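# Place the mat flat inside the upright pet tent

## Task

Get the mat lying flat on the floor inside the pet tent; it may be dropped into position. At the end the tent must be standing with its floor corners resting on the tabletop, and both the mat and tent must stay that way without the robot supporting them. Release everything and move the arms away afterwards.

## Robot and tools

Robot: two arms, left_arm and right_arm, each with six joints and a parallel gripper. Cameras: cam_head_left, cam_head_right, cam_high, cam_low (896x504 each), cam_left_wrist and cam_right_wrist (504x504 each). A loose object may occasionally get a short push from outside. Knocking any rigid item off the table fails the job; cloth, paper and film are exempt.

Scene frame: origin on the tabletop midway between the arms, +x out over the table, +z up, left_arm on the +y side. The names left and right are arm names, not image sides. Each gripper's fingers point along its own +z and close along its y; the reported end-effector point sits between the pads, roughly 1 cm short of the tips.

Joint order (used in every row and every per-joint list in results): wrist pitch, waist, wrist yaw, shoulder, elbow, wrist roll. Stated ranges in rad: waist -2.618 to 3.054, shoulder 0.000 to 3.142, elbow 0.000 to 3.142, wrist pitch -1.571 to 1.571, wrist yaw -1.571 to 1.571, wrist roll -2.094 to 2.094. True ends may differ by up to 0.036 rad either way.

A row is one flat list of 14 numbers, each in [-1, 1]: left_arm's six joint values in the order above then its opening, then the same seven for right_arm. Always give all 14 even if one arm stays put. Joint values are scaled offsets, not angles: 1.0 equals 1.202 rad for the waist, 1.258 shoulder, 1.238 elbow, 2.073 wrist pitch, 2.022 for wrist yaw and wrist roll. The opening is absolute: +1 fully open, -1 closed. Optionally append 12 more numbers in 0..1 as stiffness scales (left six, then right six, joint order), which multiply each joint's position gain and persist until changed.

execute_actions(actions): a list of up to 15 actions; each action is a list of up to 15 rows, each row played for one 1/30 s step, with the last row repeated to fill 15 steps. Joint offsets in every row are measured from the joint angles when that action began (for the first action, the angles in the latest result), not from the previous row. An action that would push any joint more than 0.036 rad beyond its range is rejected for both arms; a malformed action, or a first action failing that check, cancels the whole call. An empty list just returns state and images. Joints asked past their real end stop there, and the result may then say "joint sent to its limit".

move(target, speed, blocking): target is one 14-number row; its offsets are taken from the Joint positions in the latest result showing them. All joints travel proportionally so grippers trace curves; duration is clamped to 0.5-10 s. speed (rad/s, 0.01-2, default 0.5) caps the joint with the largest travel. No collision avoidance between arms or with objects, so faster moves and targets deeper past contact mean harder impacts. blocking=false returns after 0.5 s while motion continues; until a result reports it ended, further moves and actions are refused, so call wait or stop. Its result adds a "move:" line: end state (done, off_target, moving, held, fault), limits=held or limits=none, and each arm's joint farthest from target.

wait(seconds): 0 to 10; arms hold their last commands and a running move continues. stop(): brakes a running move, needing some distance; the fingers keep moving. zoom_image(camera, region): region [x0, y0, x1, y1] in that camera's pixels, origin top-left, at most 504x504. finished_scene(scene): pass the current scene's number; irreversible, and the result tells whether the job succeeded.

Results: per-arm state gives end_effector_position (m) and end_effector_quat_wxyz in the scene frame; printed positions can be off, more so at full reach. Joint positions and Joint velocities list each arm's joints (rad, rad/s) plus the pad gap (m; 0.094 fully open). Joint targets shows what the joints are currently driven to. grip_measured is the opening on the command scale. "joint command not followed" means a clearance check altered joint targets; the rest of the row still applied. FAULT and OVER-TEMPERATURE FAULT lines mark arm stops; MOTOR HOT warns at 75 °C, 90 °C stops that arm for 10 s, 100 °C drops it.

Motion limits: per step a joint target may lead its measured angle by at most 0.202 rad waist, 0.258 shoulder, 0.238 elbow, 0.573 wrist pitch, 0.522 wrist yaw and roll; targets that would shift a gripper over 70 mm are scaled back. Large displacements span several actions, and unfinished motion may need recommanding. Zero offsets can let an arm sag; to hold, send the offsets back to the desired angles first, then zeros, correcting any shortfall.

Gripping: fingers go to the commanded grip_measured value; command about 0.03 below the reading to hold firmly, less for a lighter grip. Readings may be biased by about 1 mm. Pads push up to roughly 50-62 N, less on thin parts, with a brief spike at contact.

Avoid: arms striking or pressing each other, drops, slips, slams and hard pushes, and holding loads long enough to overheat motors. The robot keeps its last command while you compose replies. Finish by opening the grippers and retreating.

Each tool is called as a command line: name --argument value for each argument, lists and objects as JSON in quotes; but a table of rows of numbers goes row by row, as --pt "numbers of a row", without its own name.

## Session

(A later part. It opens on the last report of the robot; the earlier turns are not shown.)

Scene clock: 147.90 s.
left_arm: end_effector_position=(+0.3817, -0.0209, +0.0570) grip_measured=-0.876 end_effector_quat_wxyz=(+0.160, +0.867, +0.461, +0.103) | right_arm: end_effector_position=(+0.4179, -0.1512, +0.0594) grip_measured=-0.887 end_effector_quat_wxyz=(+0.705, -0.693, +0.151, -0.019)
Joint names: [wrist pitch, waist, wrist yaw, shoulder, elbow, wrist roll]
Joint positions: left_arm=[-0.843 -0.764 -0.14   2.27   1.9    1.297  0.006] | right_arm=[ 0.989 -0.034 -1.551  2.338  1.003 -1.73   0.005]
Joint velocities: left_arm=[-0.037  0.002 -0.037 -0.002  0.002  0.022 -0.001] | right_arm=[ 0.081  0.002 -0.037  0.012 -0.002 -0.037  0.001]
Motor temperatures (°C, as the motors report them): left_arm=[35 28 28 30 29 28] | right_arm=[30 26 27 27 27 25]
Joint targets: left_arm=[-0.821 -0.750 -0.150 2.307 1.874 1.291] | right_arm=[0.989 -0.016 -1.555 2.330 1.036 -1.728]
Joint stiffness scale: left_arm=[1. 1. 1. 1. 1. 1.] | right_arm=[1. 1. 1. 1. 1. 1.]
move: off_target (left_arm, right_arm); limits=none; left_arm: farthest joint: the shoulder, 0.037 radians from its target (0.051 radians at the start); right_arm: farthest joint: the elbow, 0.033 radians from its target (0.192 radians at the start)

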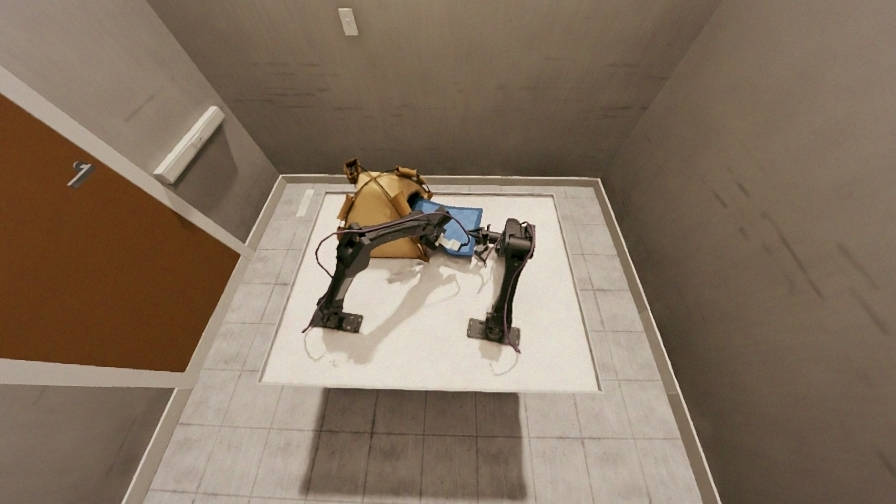

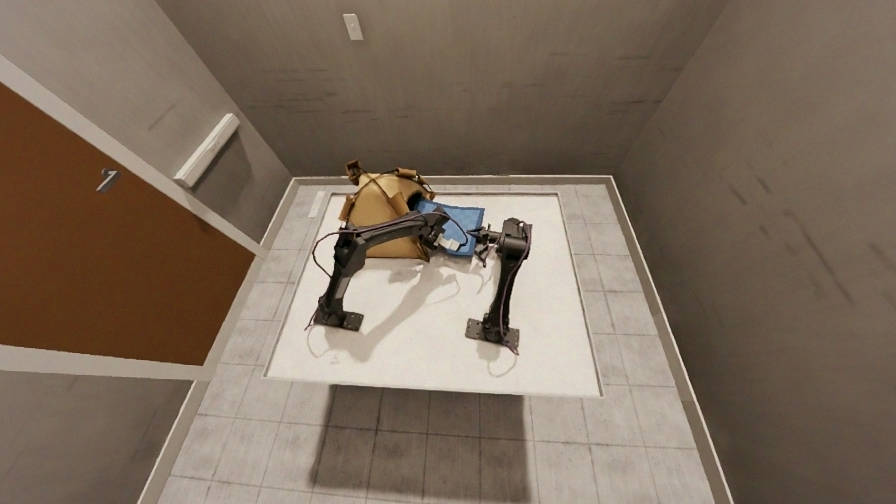

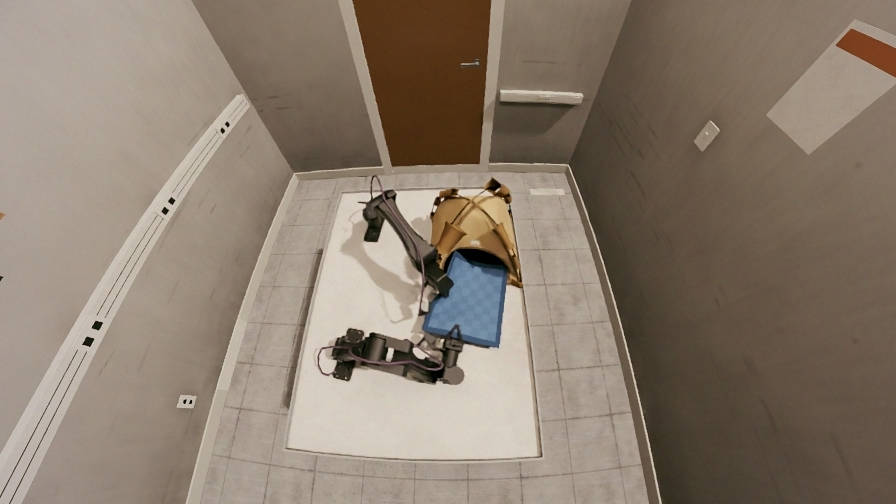

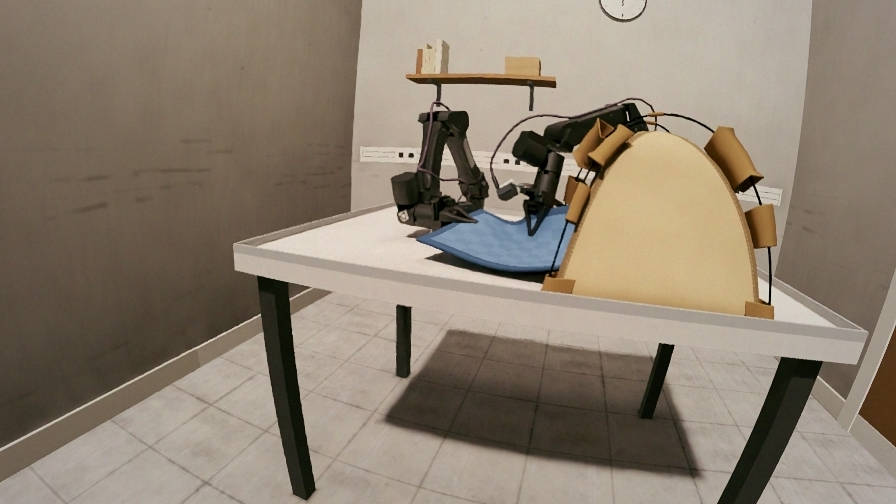

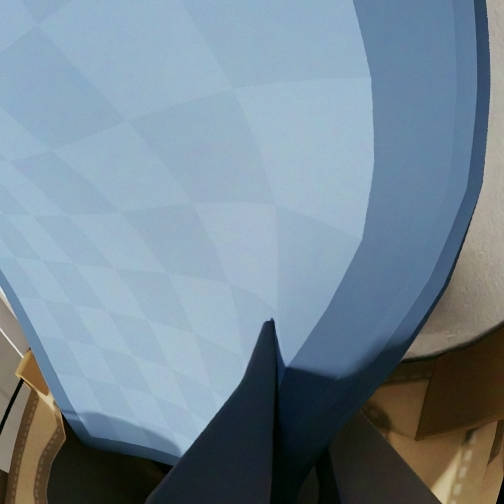

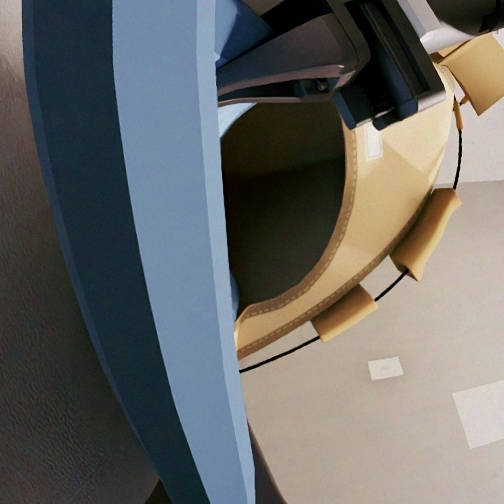

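move --target '[-0.045,0.01,-0.06,0.03,-0.01,-0.05,-0.915,-0.01,0.078,0,0.03,0.085,0,-0.915]' --speed 0.08

zoom_image --camera "cam_high" --region '[400,220,540,340]'

Scene clock: 150.37 s.
left_arm: end_effector_position=(+0.3849, +0.0056, +0.0548) grip_measured=-0.876 end_effector_quat_wxyz=(+0.118, +0.846, +0.499, +0.144) | right_arm: end_effector_position=(+0.4267, -0.1229, +0.0535) grip_measured=-0.887 end_effector_quat_wxyz=(+0.703, -0.700, +0.126, +0.000)
Joint names: [wrist pitch, waist, wrist yaw, shoulder, elbow, wrist roll]
Joint positions: left_arm=[-0.917 -0.764 -0.25   2.27   1.9    1.22   0.006] | right_arm=[ 0.969  0.04  -1.539  2.384  1.075 -1.733  0.005]
Joint velocities: left_arm=[-0.066  0.012 -0.022 -0.012 -0.002  0.022  0.001] | right_arm=[ 0.007 -0.002 -0.007  0.002  0.007  0.051  0.001]
Motor temperatures (°C, as the motors report them): left_arm=[35 28 28 30 29 28] | right_arm=[30 26 27 27 27 25]
Joint targets: left_arm=[-0.936 -0.752 -0.262 2.308 1.888 1.196] | right_arm=[0.968 0.060 -1.551 2.375 1.108 -1.730]
Joint stiffness scale: left_arm=[1. 1. 1. 1. 1. 1.] | right_arm=[1. 1. 1. 1. 1. 1.]
move: off_target (left_arm, right_arm); limits=none; left_arm: farthest joint: the shoulder, 0.038 radians from its target (0.038 radians at the start); right_arm: farthest joint: the elbow, 0.033 radians from its target (0.106 radians at the start)

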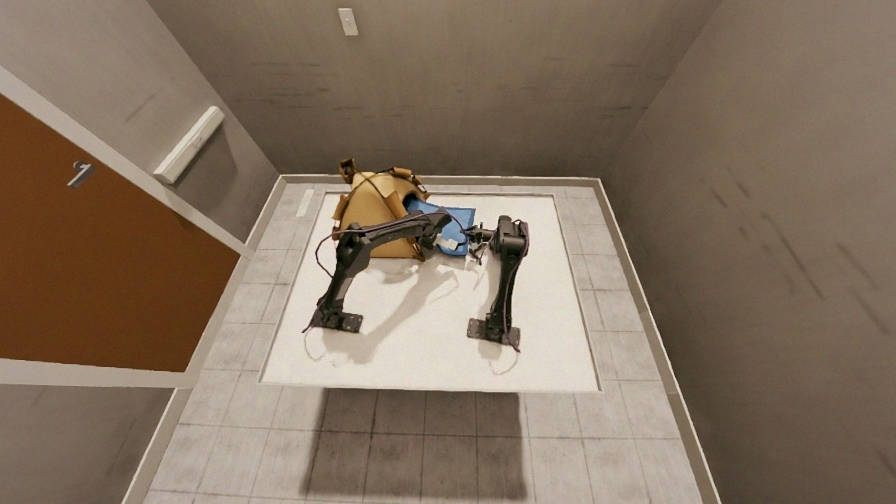

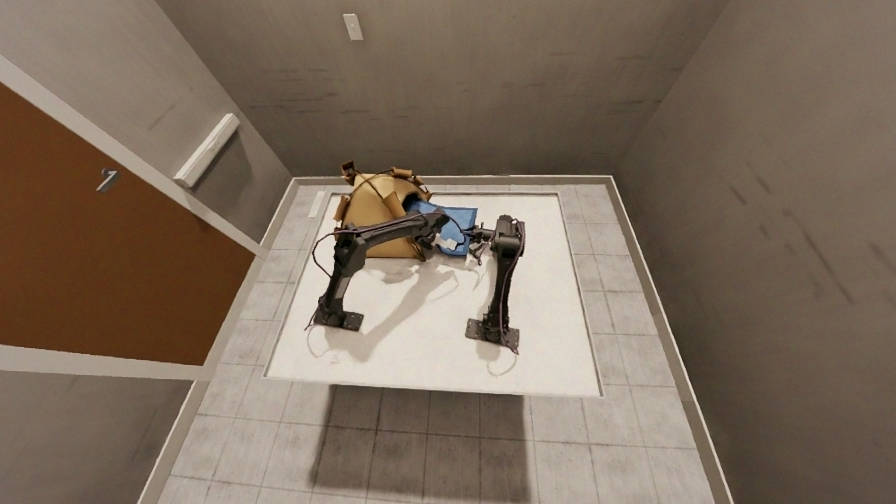

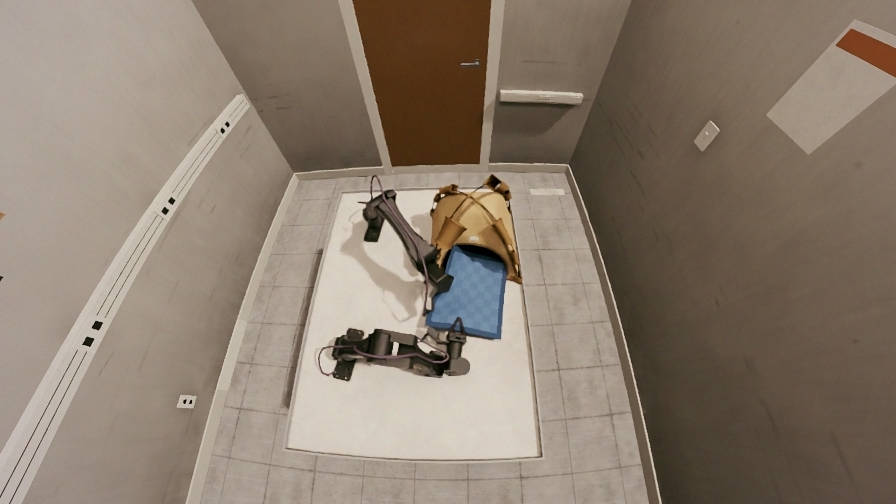

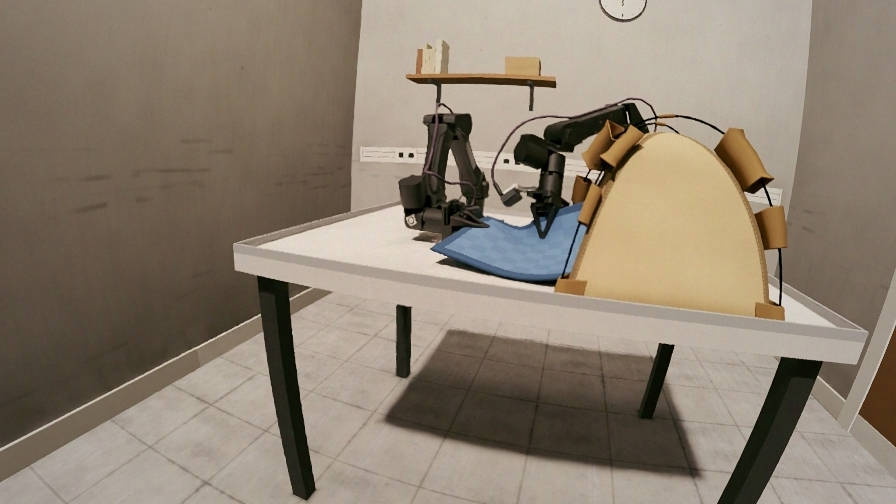

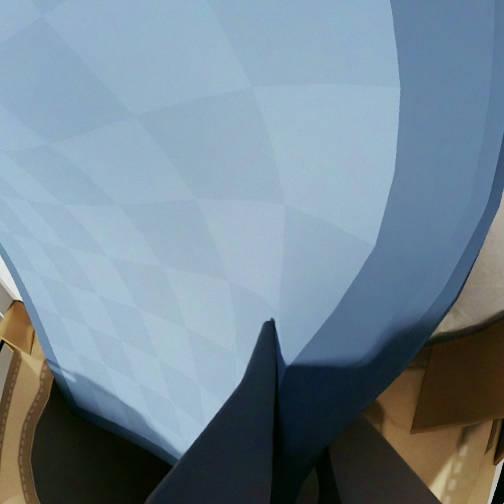

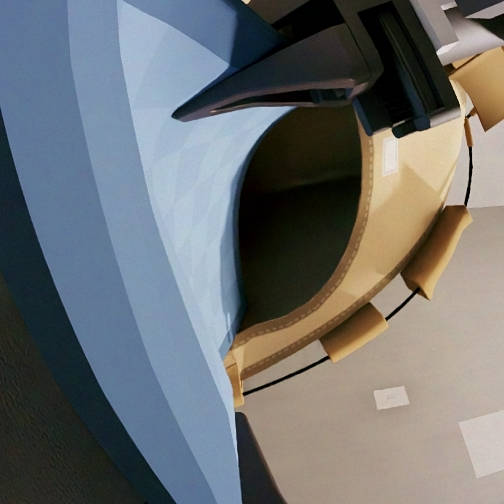

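Region (400, 220, 540, 340) of cam_high's 896x504 image, scaled by 3.600, with more detail than that image has; it fills the top 432 rows of this view, and the rest is white.

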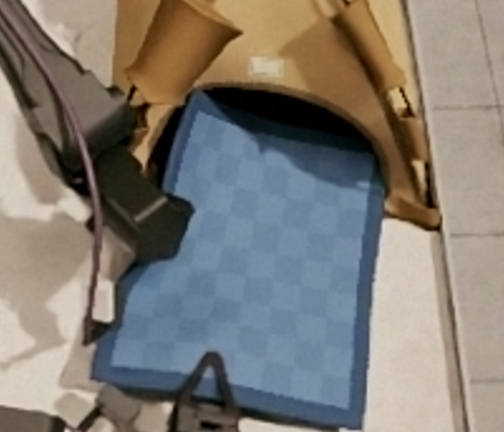

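move --target '[-0.01,0.0,0,0.03,-0.01,-0.09,-0.915,-0.048,0.033,-0.005,0.025,0.145,0,-0.915]' --speed 0.1

zoom_image --camera "cam_high" --region '[400,220,540,340]'

Scene clock: 153.40 s.
left_arm: end_effector_position=(+0.3896, +0.0068, +0.0567) grip_measured=-0.876 end_effector_quat_wxyz=(+0.133, +0.802, +0.563, +0.148) | right_arm: end_effector_position=(+0.4476, -0.1166, +0.0593) grip_measured=-0.887 end_effector_quat_wxyz=(+0.706, -0.699, +0.109, +0.017)
Joint names: [wrist pitch, waist, wrist yaw, shoulder, elbow, wrist roll]
Joint positions: left_arm=[-0.907 -0.764 -0.275  2.27   1.9    1.066  0.006] | right_arm=[ 0.865  0.062 -1.567  2.427  1.216 -1.737  0.005]
Joint velocities: left_arm=[ 0.022 -0.012 -0.022 -0.002 -0.022 -0.022 -0.001] | right_arm=[ 0.022  0.007 -0.007 -0.027 -0.017 -0.007  0.   ]
Motor temperatures (°C, as the motors report them): left_arm=[35 28 28 30 29 28] | right_arm=[30 26 27 27 27 25]
Joint targets: left_arm=[-0.938 -0.764 -0.249 2.308 1.888 1.038] | right_arm=[0.869 0.080 -1.549 2.416 1.255 -1.733]
Joint stiffness scale: left_arm=[1. 1. 1. 1. 1. 1.] | right_arm=[1. 1. 1. 1. 1. 1.]
move: off_target (left_arm, right_arm); limits=none; left_arm: farthest joint: the shoulder, 0.038 radians from its target (0.038 radians at the start); right_arm: farthest joint: the elbow, 0.038 radians from its target (0.179 radians at the start)

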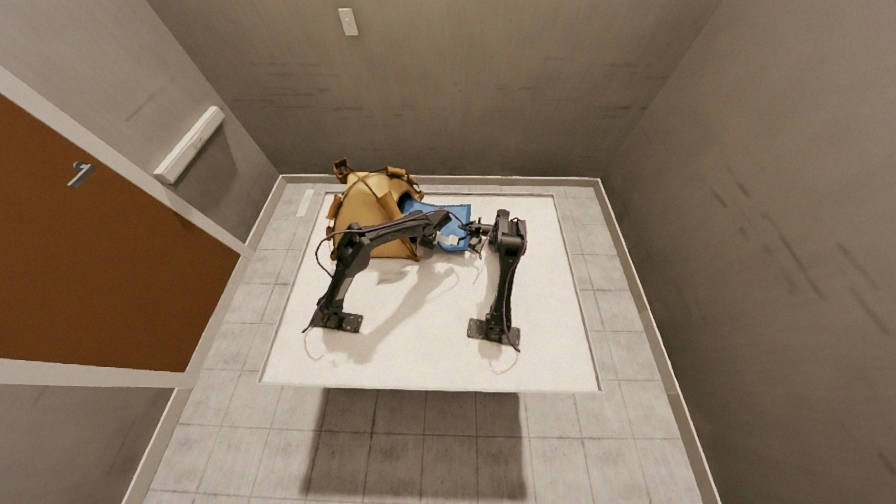

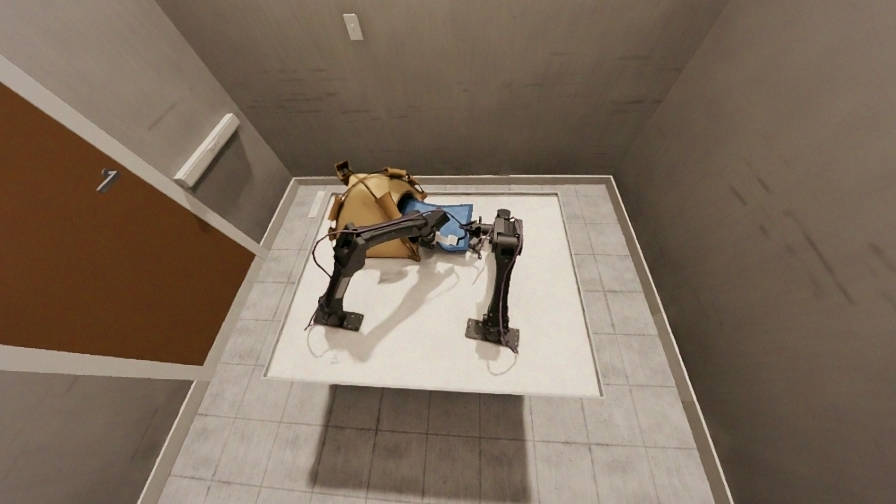

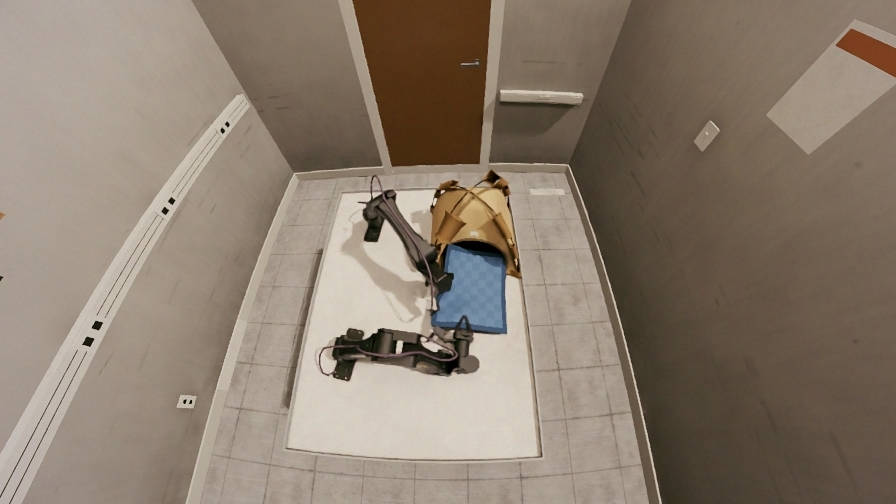

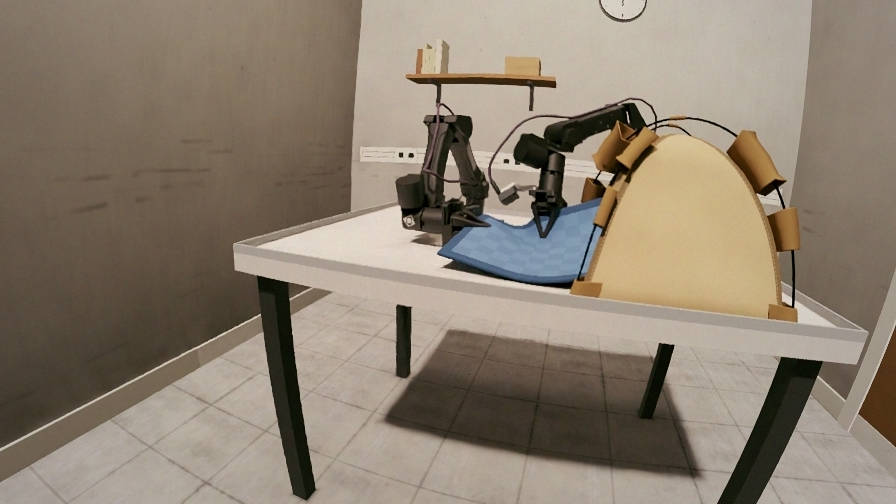

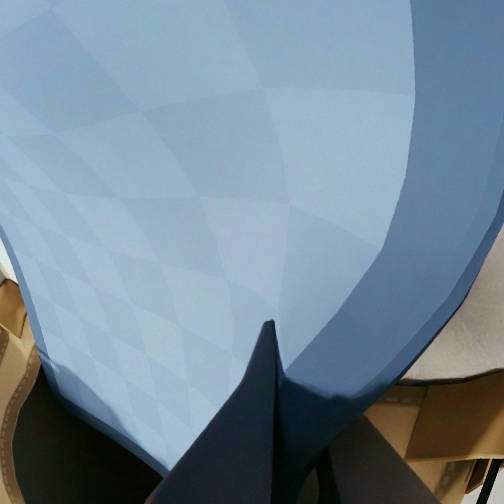

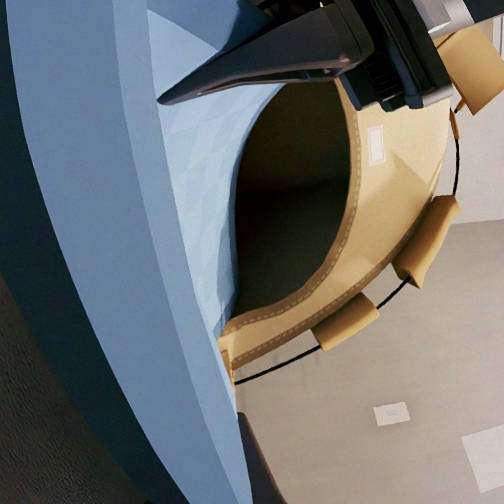

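Region (400, 220, 540, 340) of cam_high's 896x504 image, scaled by 3.600, with more detail than that image has; it fills the top 432 rows of this view, and the rest is white.

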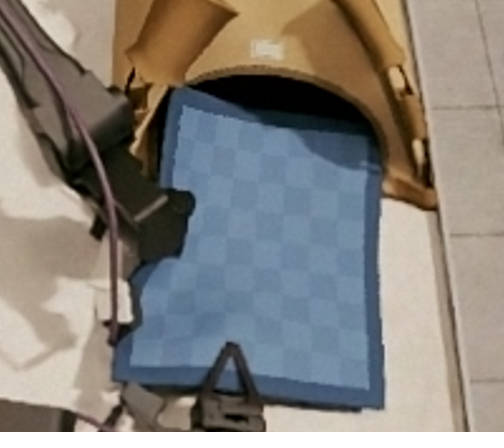

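move --target '[-0.01,0.0,0,0.0,0,-0.05,-0.82,0,0,0,0,0.025,0,-0.915]' --speed 0.1

zoom_image --camera "cam_high" --region '[400,220,540,340]'

Scene clock: 155.37 s.
left_arm: end_effector_position=(+0.3909, +0.0093, +0.0571) grip_measured=-0.820 end_effector_quat_wxyz=(+0.136, +0.779, +0.593, +0.150) | right_arm: end_effector_position=(+0.4471, -0.1172, +0.0552) grip_measured=-0.887 end_effector_quat_wxyz=(+0.706, -0.698, +0.113, +0.021)
Joint names: [wrist pitch, waist, wrist yaw, shoulder, elbow, wrist roll]
Joint positions: left_arm=[-0.911 -0.764 -0.291  2.27   1.9    0.99   0.008] | right_arm=[ 0.865  0.06  -1.568  2.437  1.216 -1.737  0.005]
Joint velocities: left_arm=[-0.095 -0.012  0.007  0.002  0.017 -0.007 -0.001] | right_arm=[ 0.051 -0.012  0.051 -0.032 -0.012 -0.051  0.001]
Motor temperatures (°C, as the motors report them): left_arm=[35 28 28 31 29 28] | right_arm=[30 26 27 27 27 25]
Joint targets: left_arm=[-0.928 -0.764 -0.275 2.270 1.900 0.965] | right_arm=[0.865 0.062 -1.567 2.427 1.247 -1.737]
Joint stiffness scale: left_arm=[1. 1. 1. 1. 1. 1.] | right_arm=[1. 1. 1. 1. 1. 1.]
move: off_target (left_arm, right_arm); limits=none; left_arm: farthest joint: the wrist roll, 0.026 radians from its target (0.101 radians at the start); right_arm: farthest joint: the elbow, 0.031 radians from its target (0.031 radians at the start)

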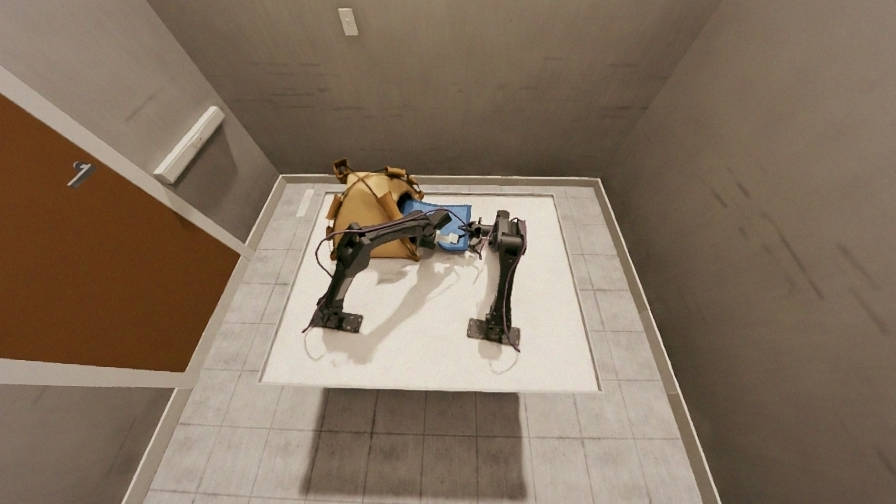

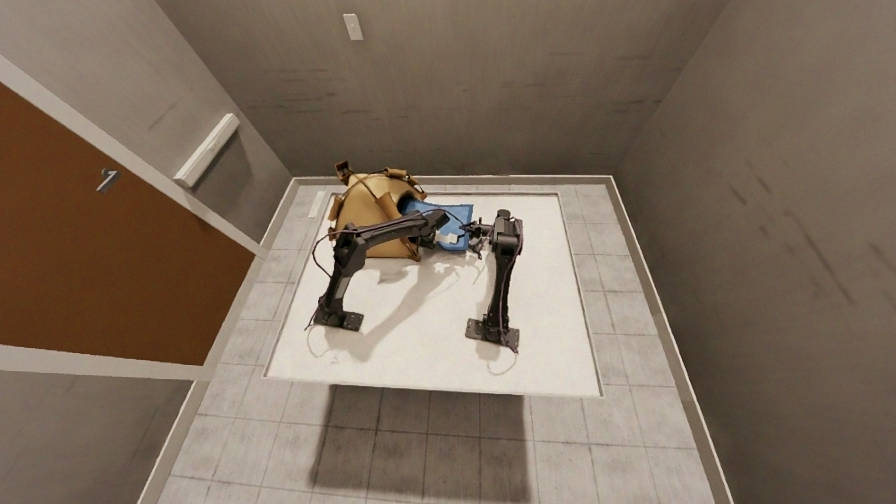

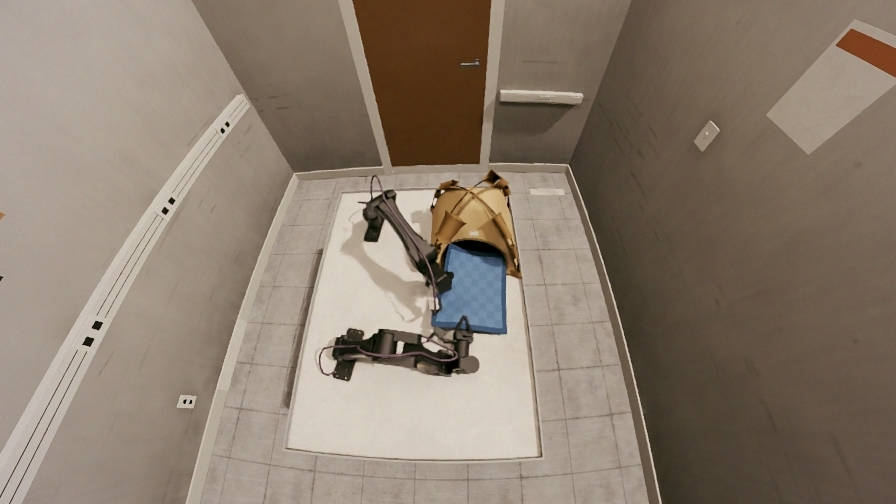

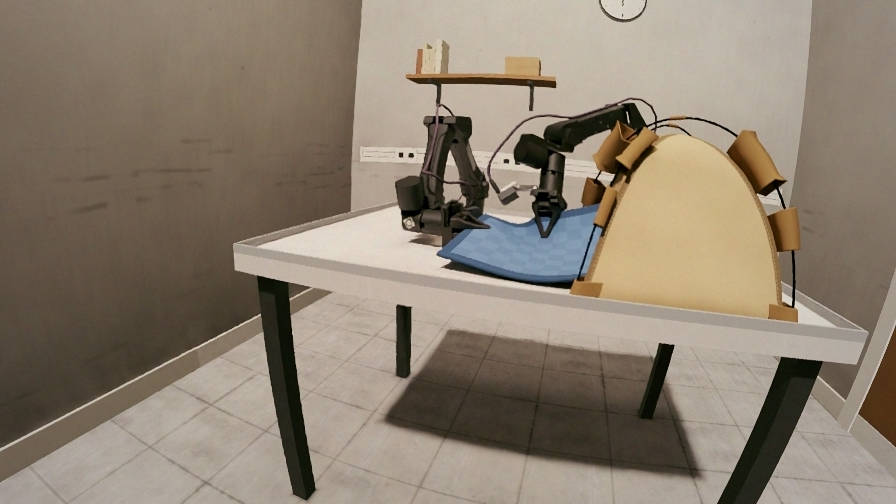

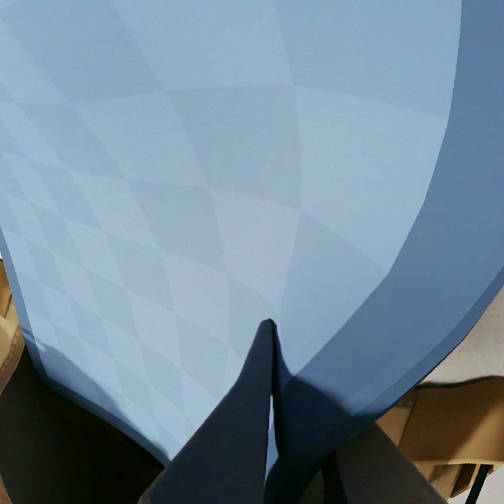

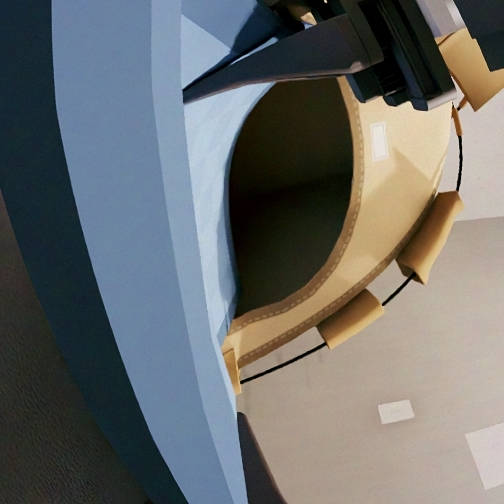

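Region (400, 220, 540, 340) of cam_high's 896x504 image, scaled by 3.600, with more detail than that image has; it fills the top 432 rows of this view, and the rest is white.

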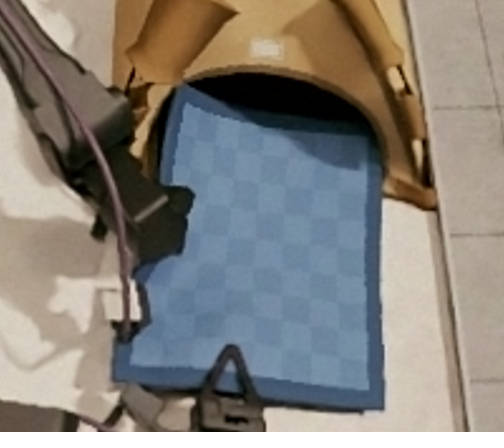

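execute_actions --actions '[]'

Scene clock: 156.77 s.
left_arm: end_effector_position=(+0.3909, +0.0093, +0.0571) grip_measured=-0.820 end_effector_quat_wxyz=(+0.136, +0.779, +0.593, +0.150) | right_arm: end_effector_position=(+0.4471, -0.1172, +0.0552) grip_measured=-0.887 end_effector_quat_wxyz=(+0.706, -0.698, +0.113, +0.021)
Joint names: [wrist pitch, waist, wrist yaw, shoulder, elbow, wrist roll]
Joint positions: left_arm=[-0.911 -0.764 -0.291  2.27   1.9    0.99   0.008] | right_arm=[ 0.865  0.06  -1.568  2.437  1.216 -1.737  0.005]
Joint velocities: left_arm=[ 0.037 -0.002 -0.037  0.012 -0.002  0.007 -0.   ] | right_arm=[-0.007 -0.012  0.022  0.012 -0.002  0.022 -0.001]
Motor temperatures (°C, as the motors report them): left_arm=[35 28 28 31 29 28] | right_arm=[30 26 27 28 27 25]
Joint targets: left_arm=[-0.928 -0.764 -0.275 2.270 1.900 0.965] | right_arm=[0.865 0.062 -1.567 2.427 1.247 -1.737]
Joint stiffness scale: left_arm=[1. 1. 1. 1. 1. 1.] | right_arm=[1. 1. 1. 1. 1. 1.]

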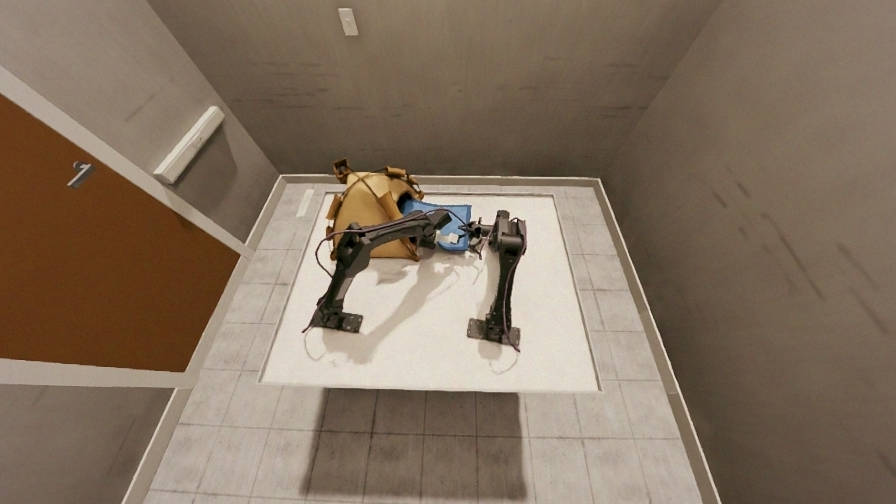

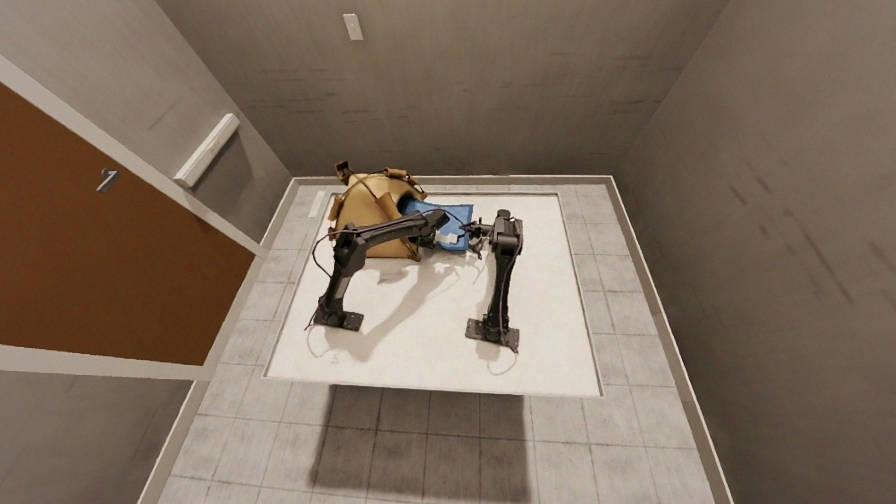

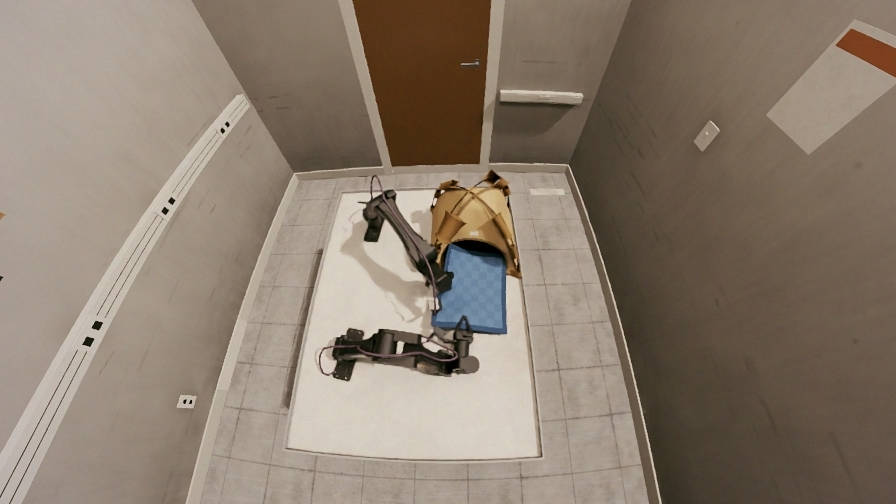

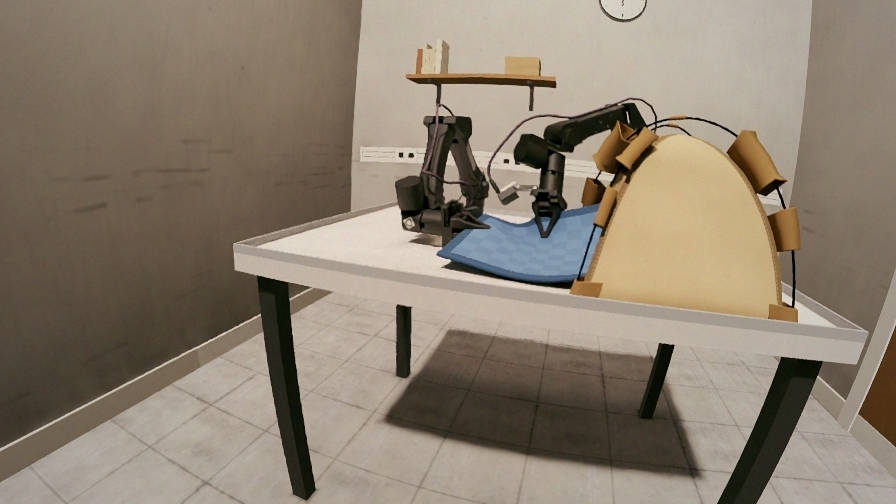

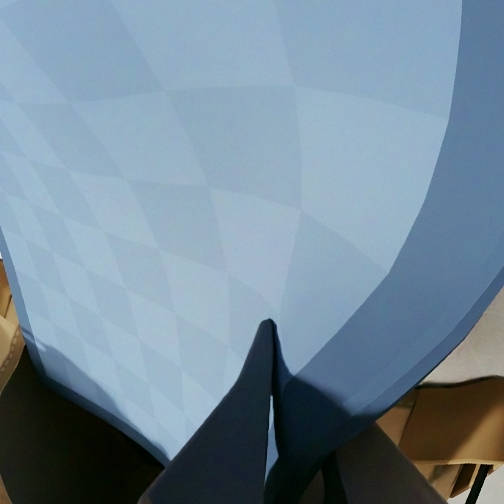

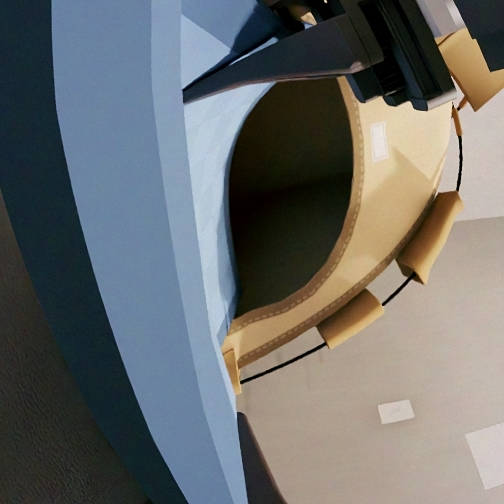

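zoom_image --camera "cam_high" --region '[400, 170, 560, 350]'

Region (400, 170, 560, 350) of cam_high's 896x504 image, scaled by 2.800, with more detail than that image has.

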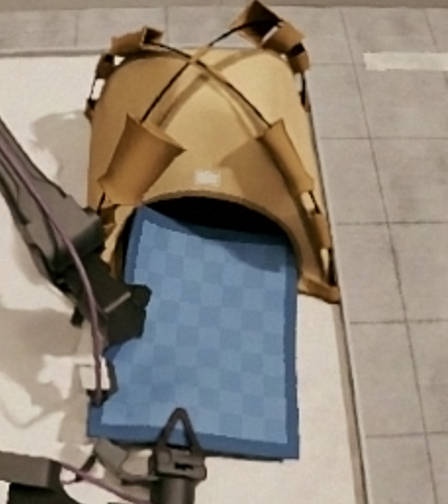

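move --target '[0,0,0,0,0,0,-0.82, 0,0.08,0.04,-0.008,0.025,0,-0.915]' --speed 0.08

zoom_image --camera "cam_high" --region '[400, 170, 560, 350]'

Scene clock: 159.03 s.
left_arm: end_effector_position=(+0.3924, +0.0270, +0.0564) grip_measured=-0.820 end_effector_quat_wxyz=(+0.108, +0.781, +0.591, +0.173) | right_arm: end_effector_position=(+0.4482, -0.0938, +0.0514) grip_measured=-0.887 end_effector_quat_wxyz=(+0.700, -0.706, +0.107, +0.018)
Joint names: [wrist pitch, waist, wrist yaw, shoulder, elbow, wrist roll]
Joint positions: left_arm=[-0.962 -0.755 -0.336  2.27   1.9    1.003  0.008] | right_arm=[ 0.875  0.115 -1.517  2.441  1.216 -1.743  0.005]
Joint velocities: left_arm=[ 0.081  0.007  0.007  0.007 -0.022 -0.051  0.   ] | right_arm=[ 0.081 -0.012  0.007 -0.007 -0.012  0.007  0.   ]
Motor temperatures (°C, as the motors report them): left_arm=[35 28 28 32 29 28] | right_arm=[30 26 27 28 28 25]
Joint targets: left_arm=[-0.911 -0.764 -0.291 2.270 1.900 0.990] | right_arm=[0.865 0.156 -1.487 2.427 1.247 -1.737]
Joint stiffness scale: left_arm=[1. 1. 1. 1. 1. 1.] | right_arm=[1. 1. 1. 1. 1. 1.]
move: off_target (left_arm, right_arm); limits=none; left_arm: farthest joint: the wrist pitch, 0.051 radians from its target (0.000 radians at the start); right_arm: farthest joint: the waist, 0.041 radians from its target (0.096 radians at the start)

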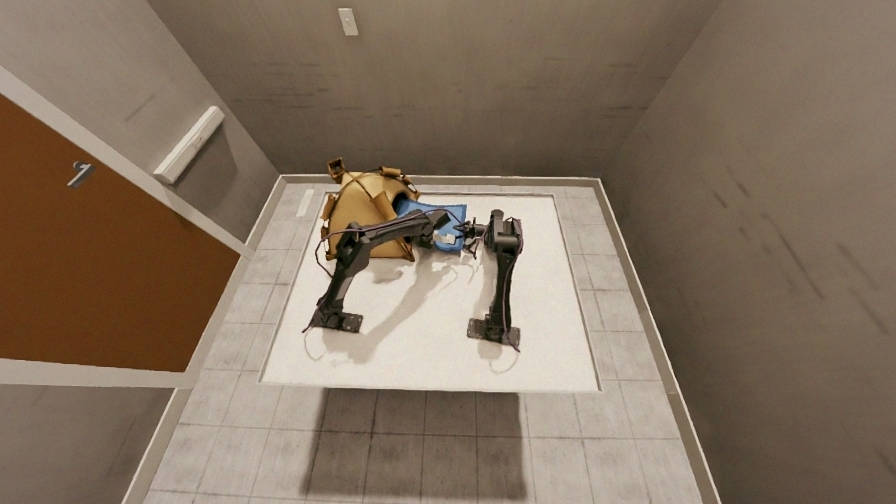

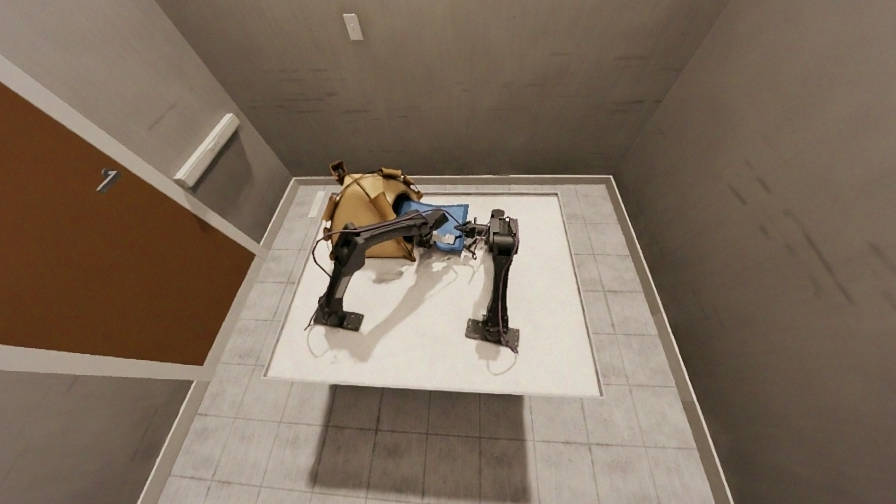

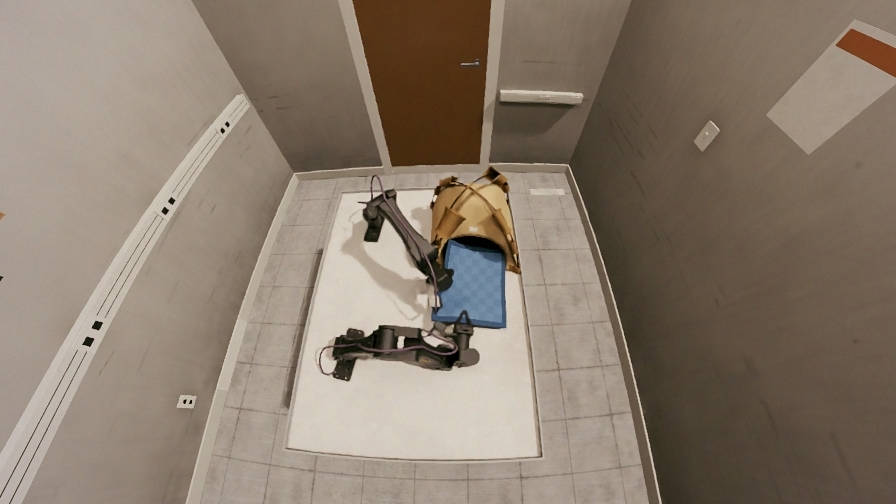

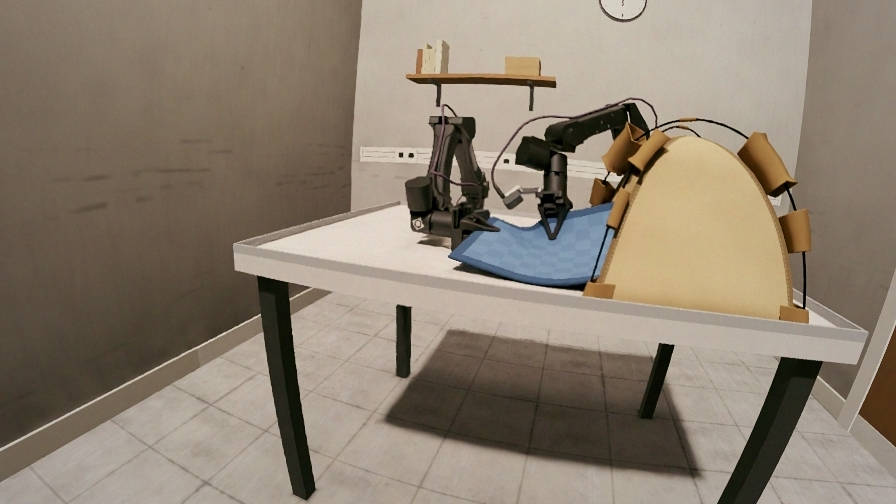

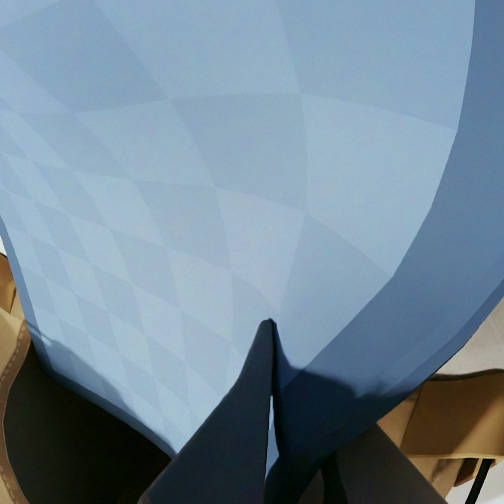

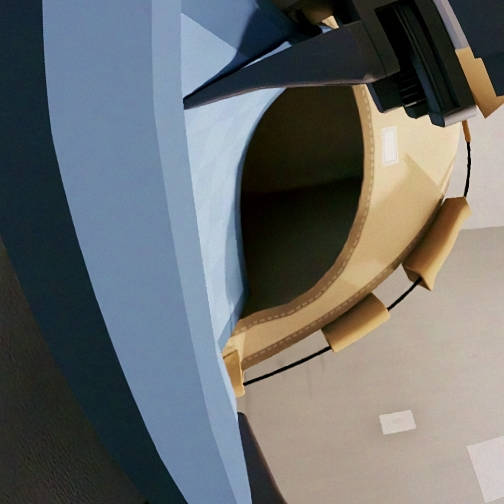

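Region (400, 170, 560, 350) of cam_high's 896x504 image, scaled by 2.800, with more detail than that image has.

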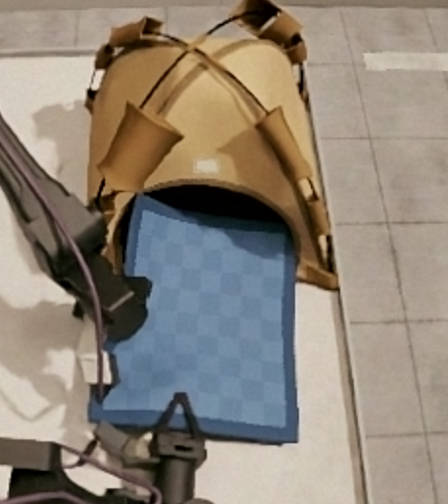

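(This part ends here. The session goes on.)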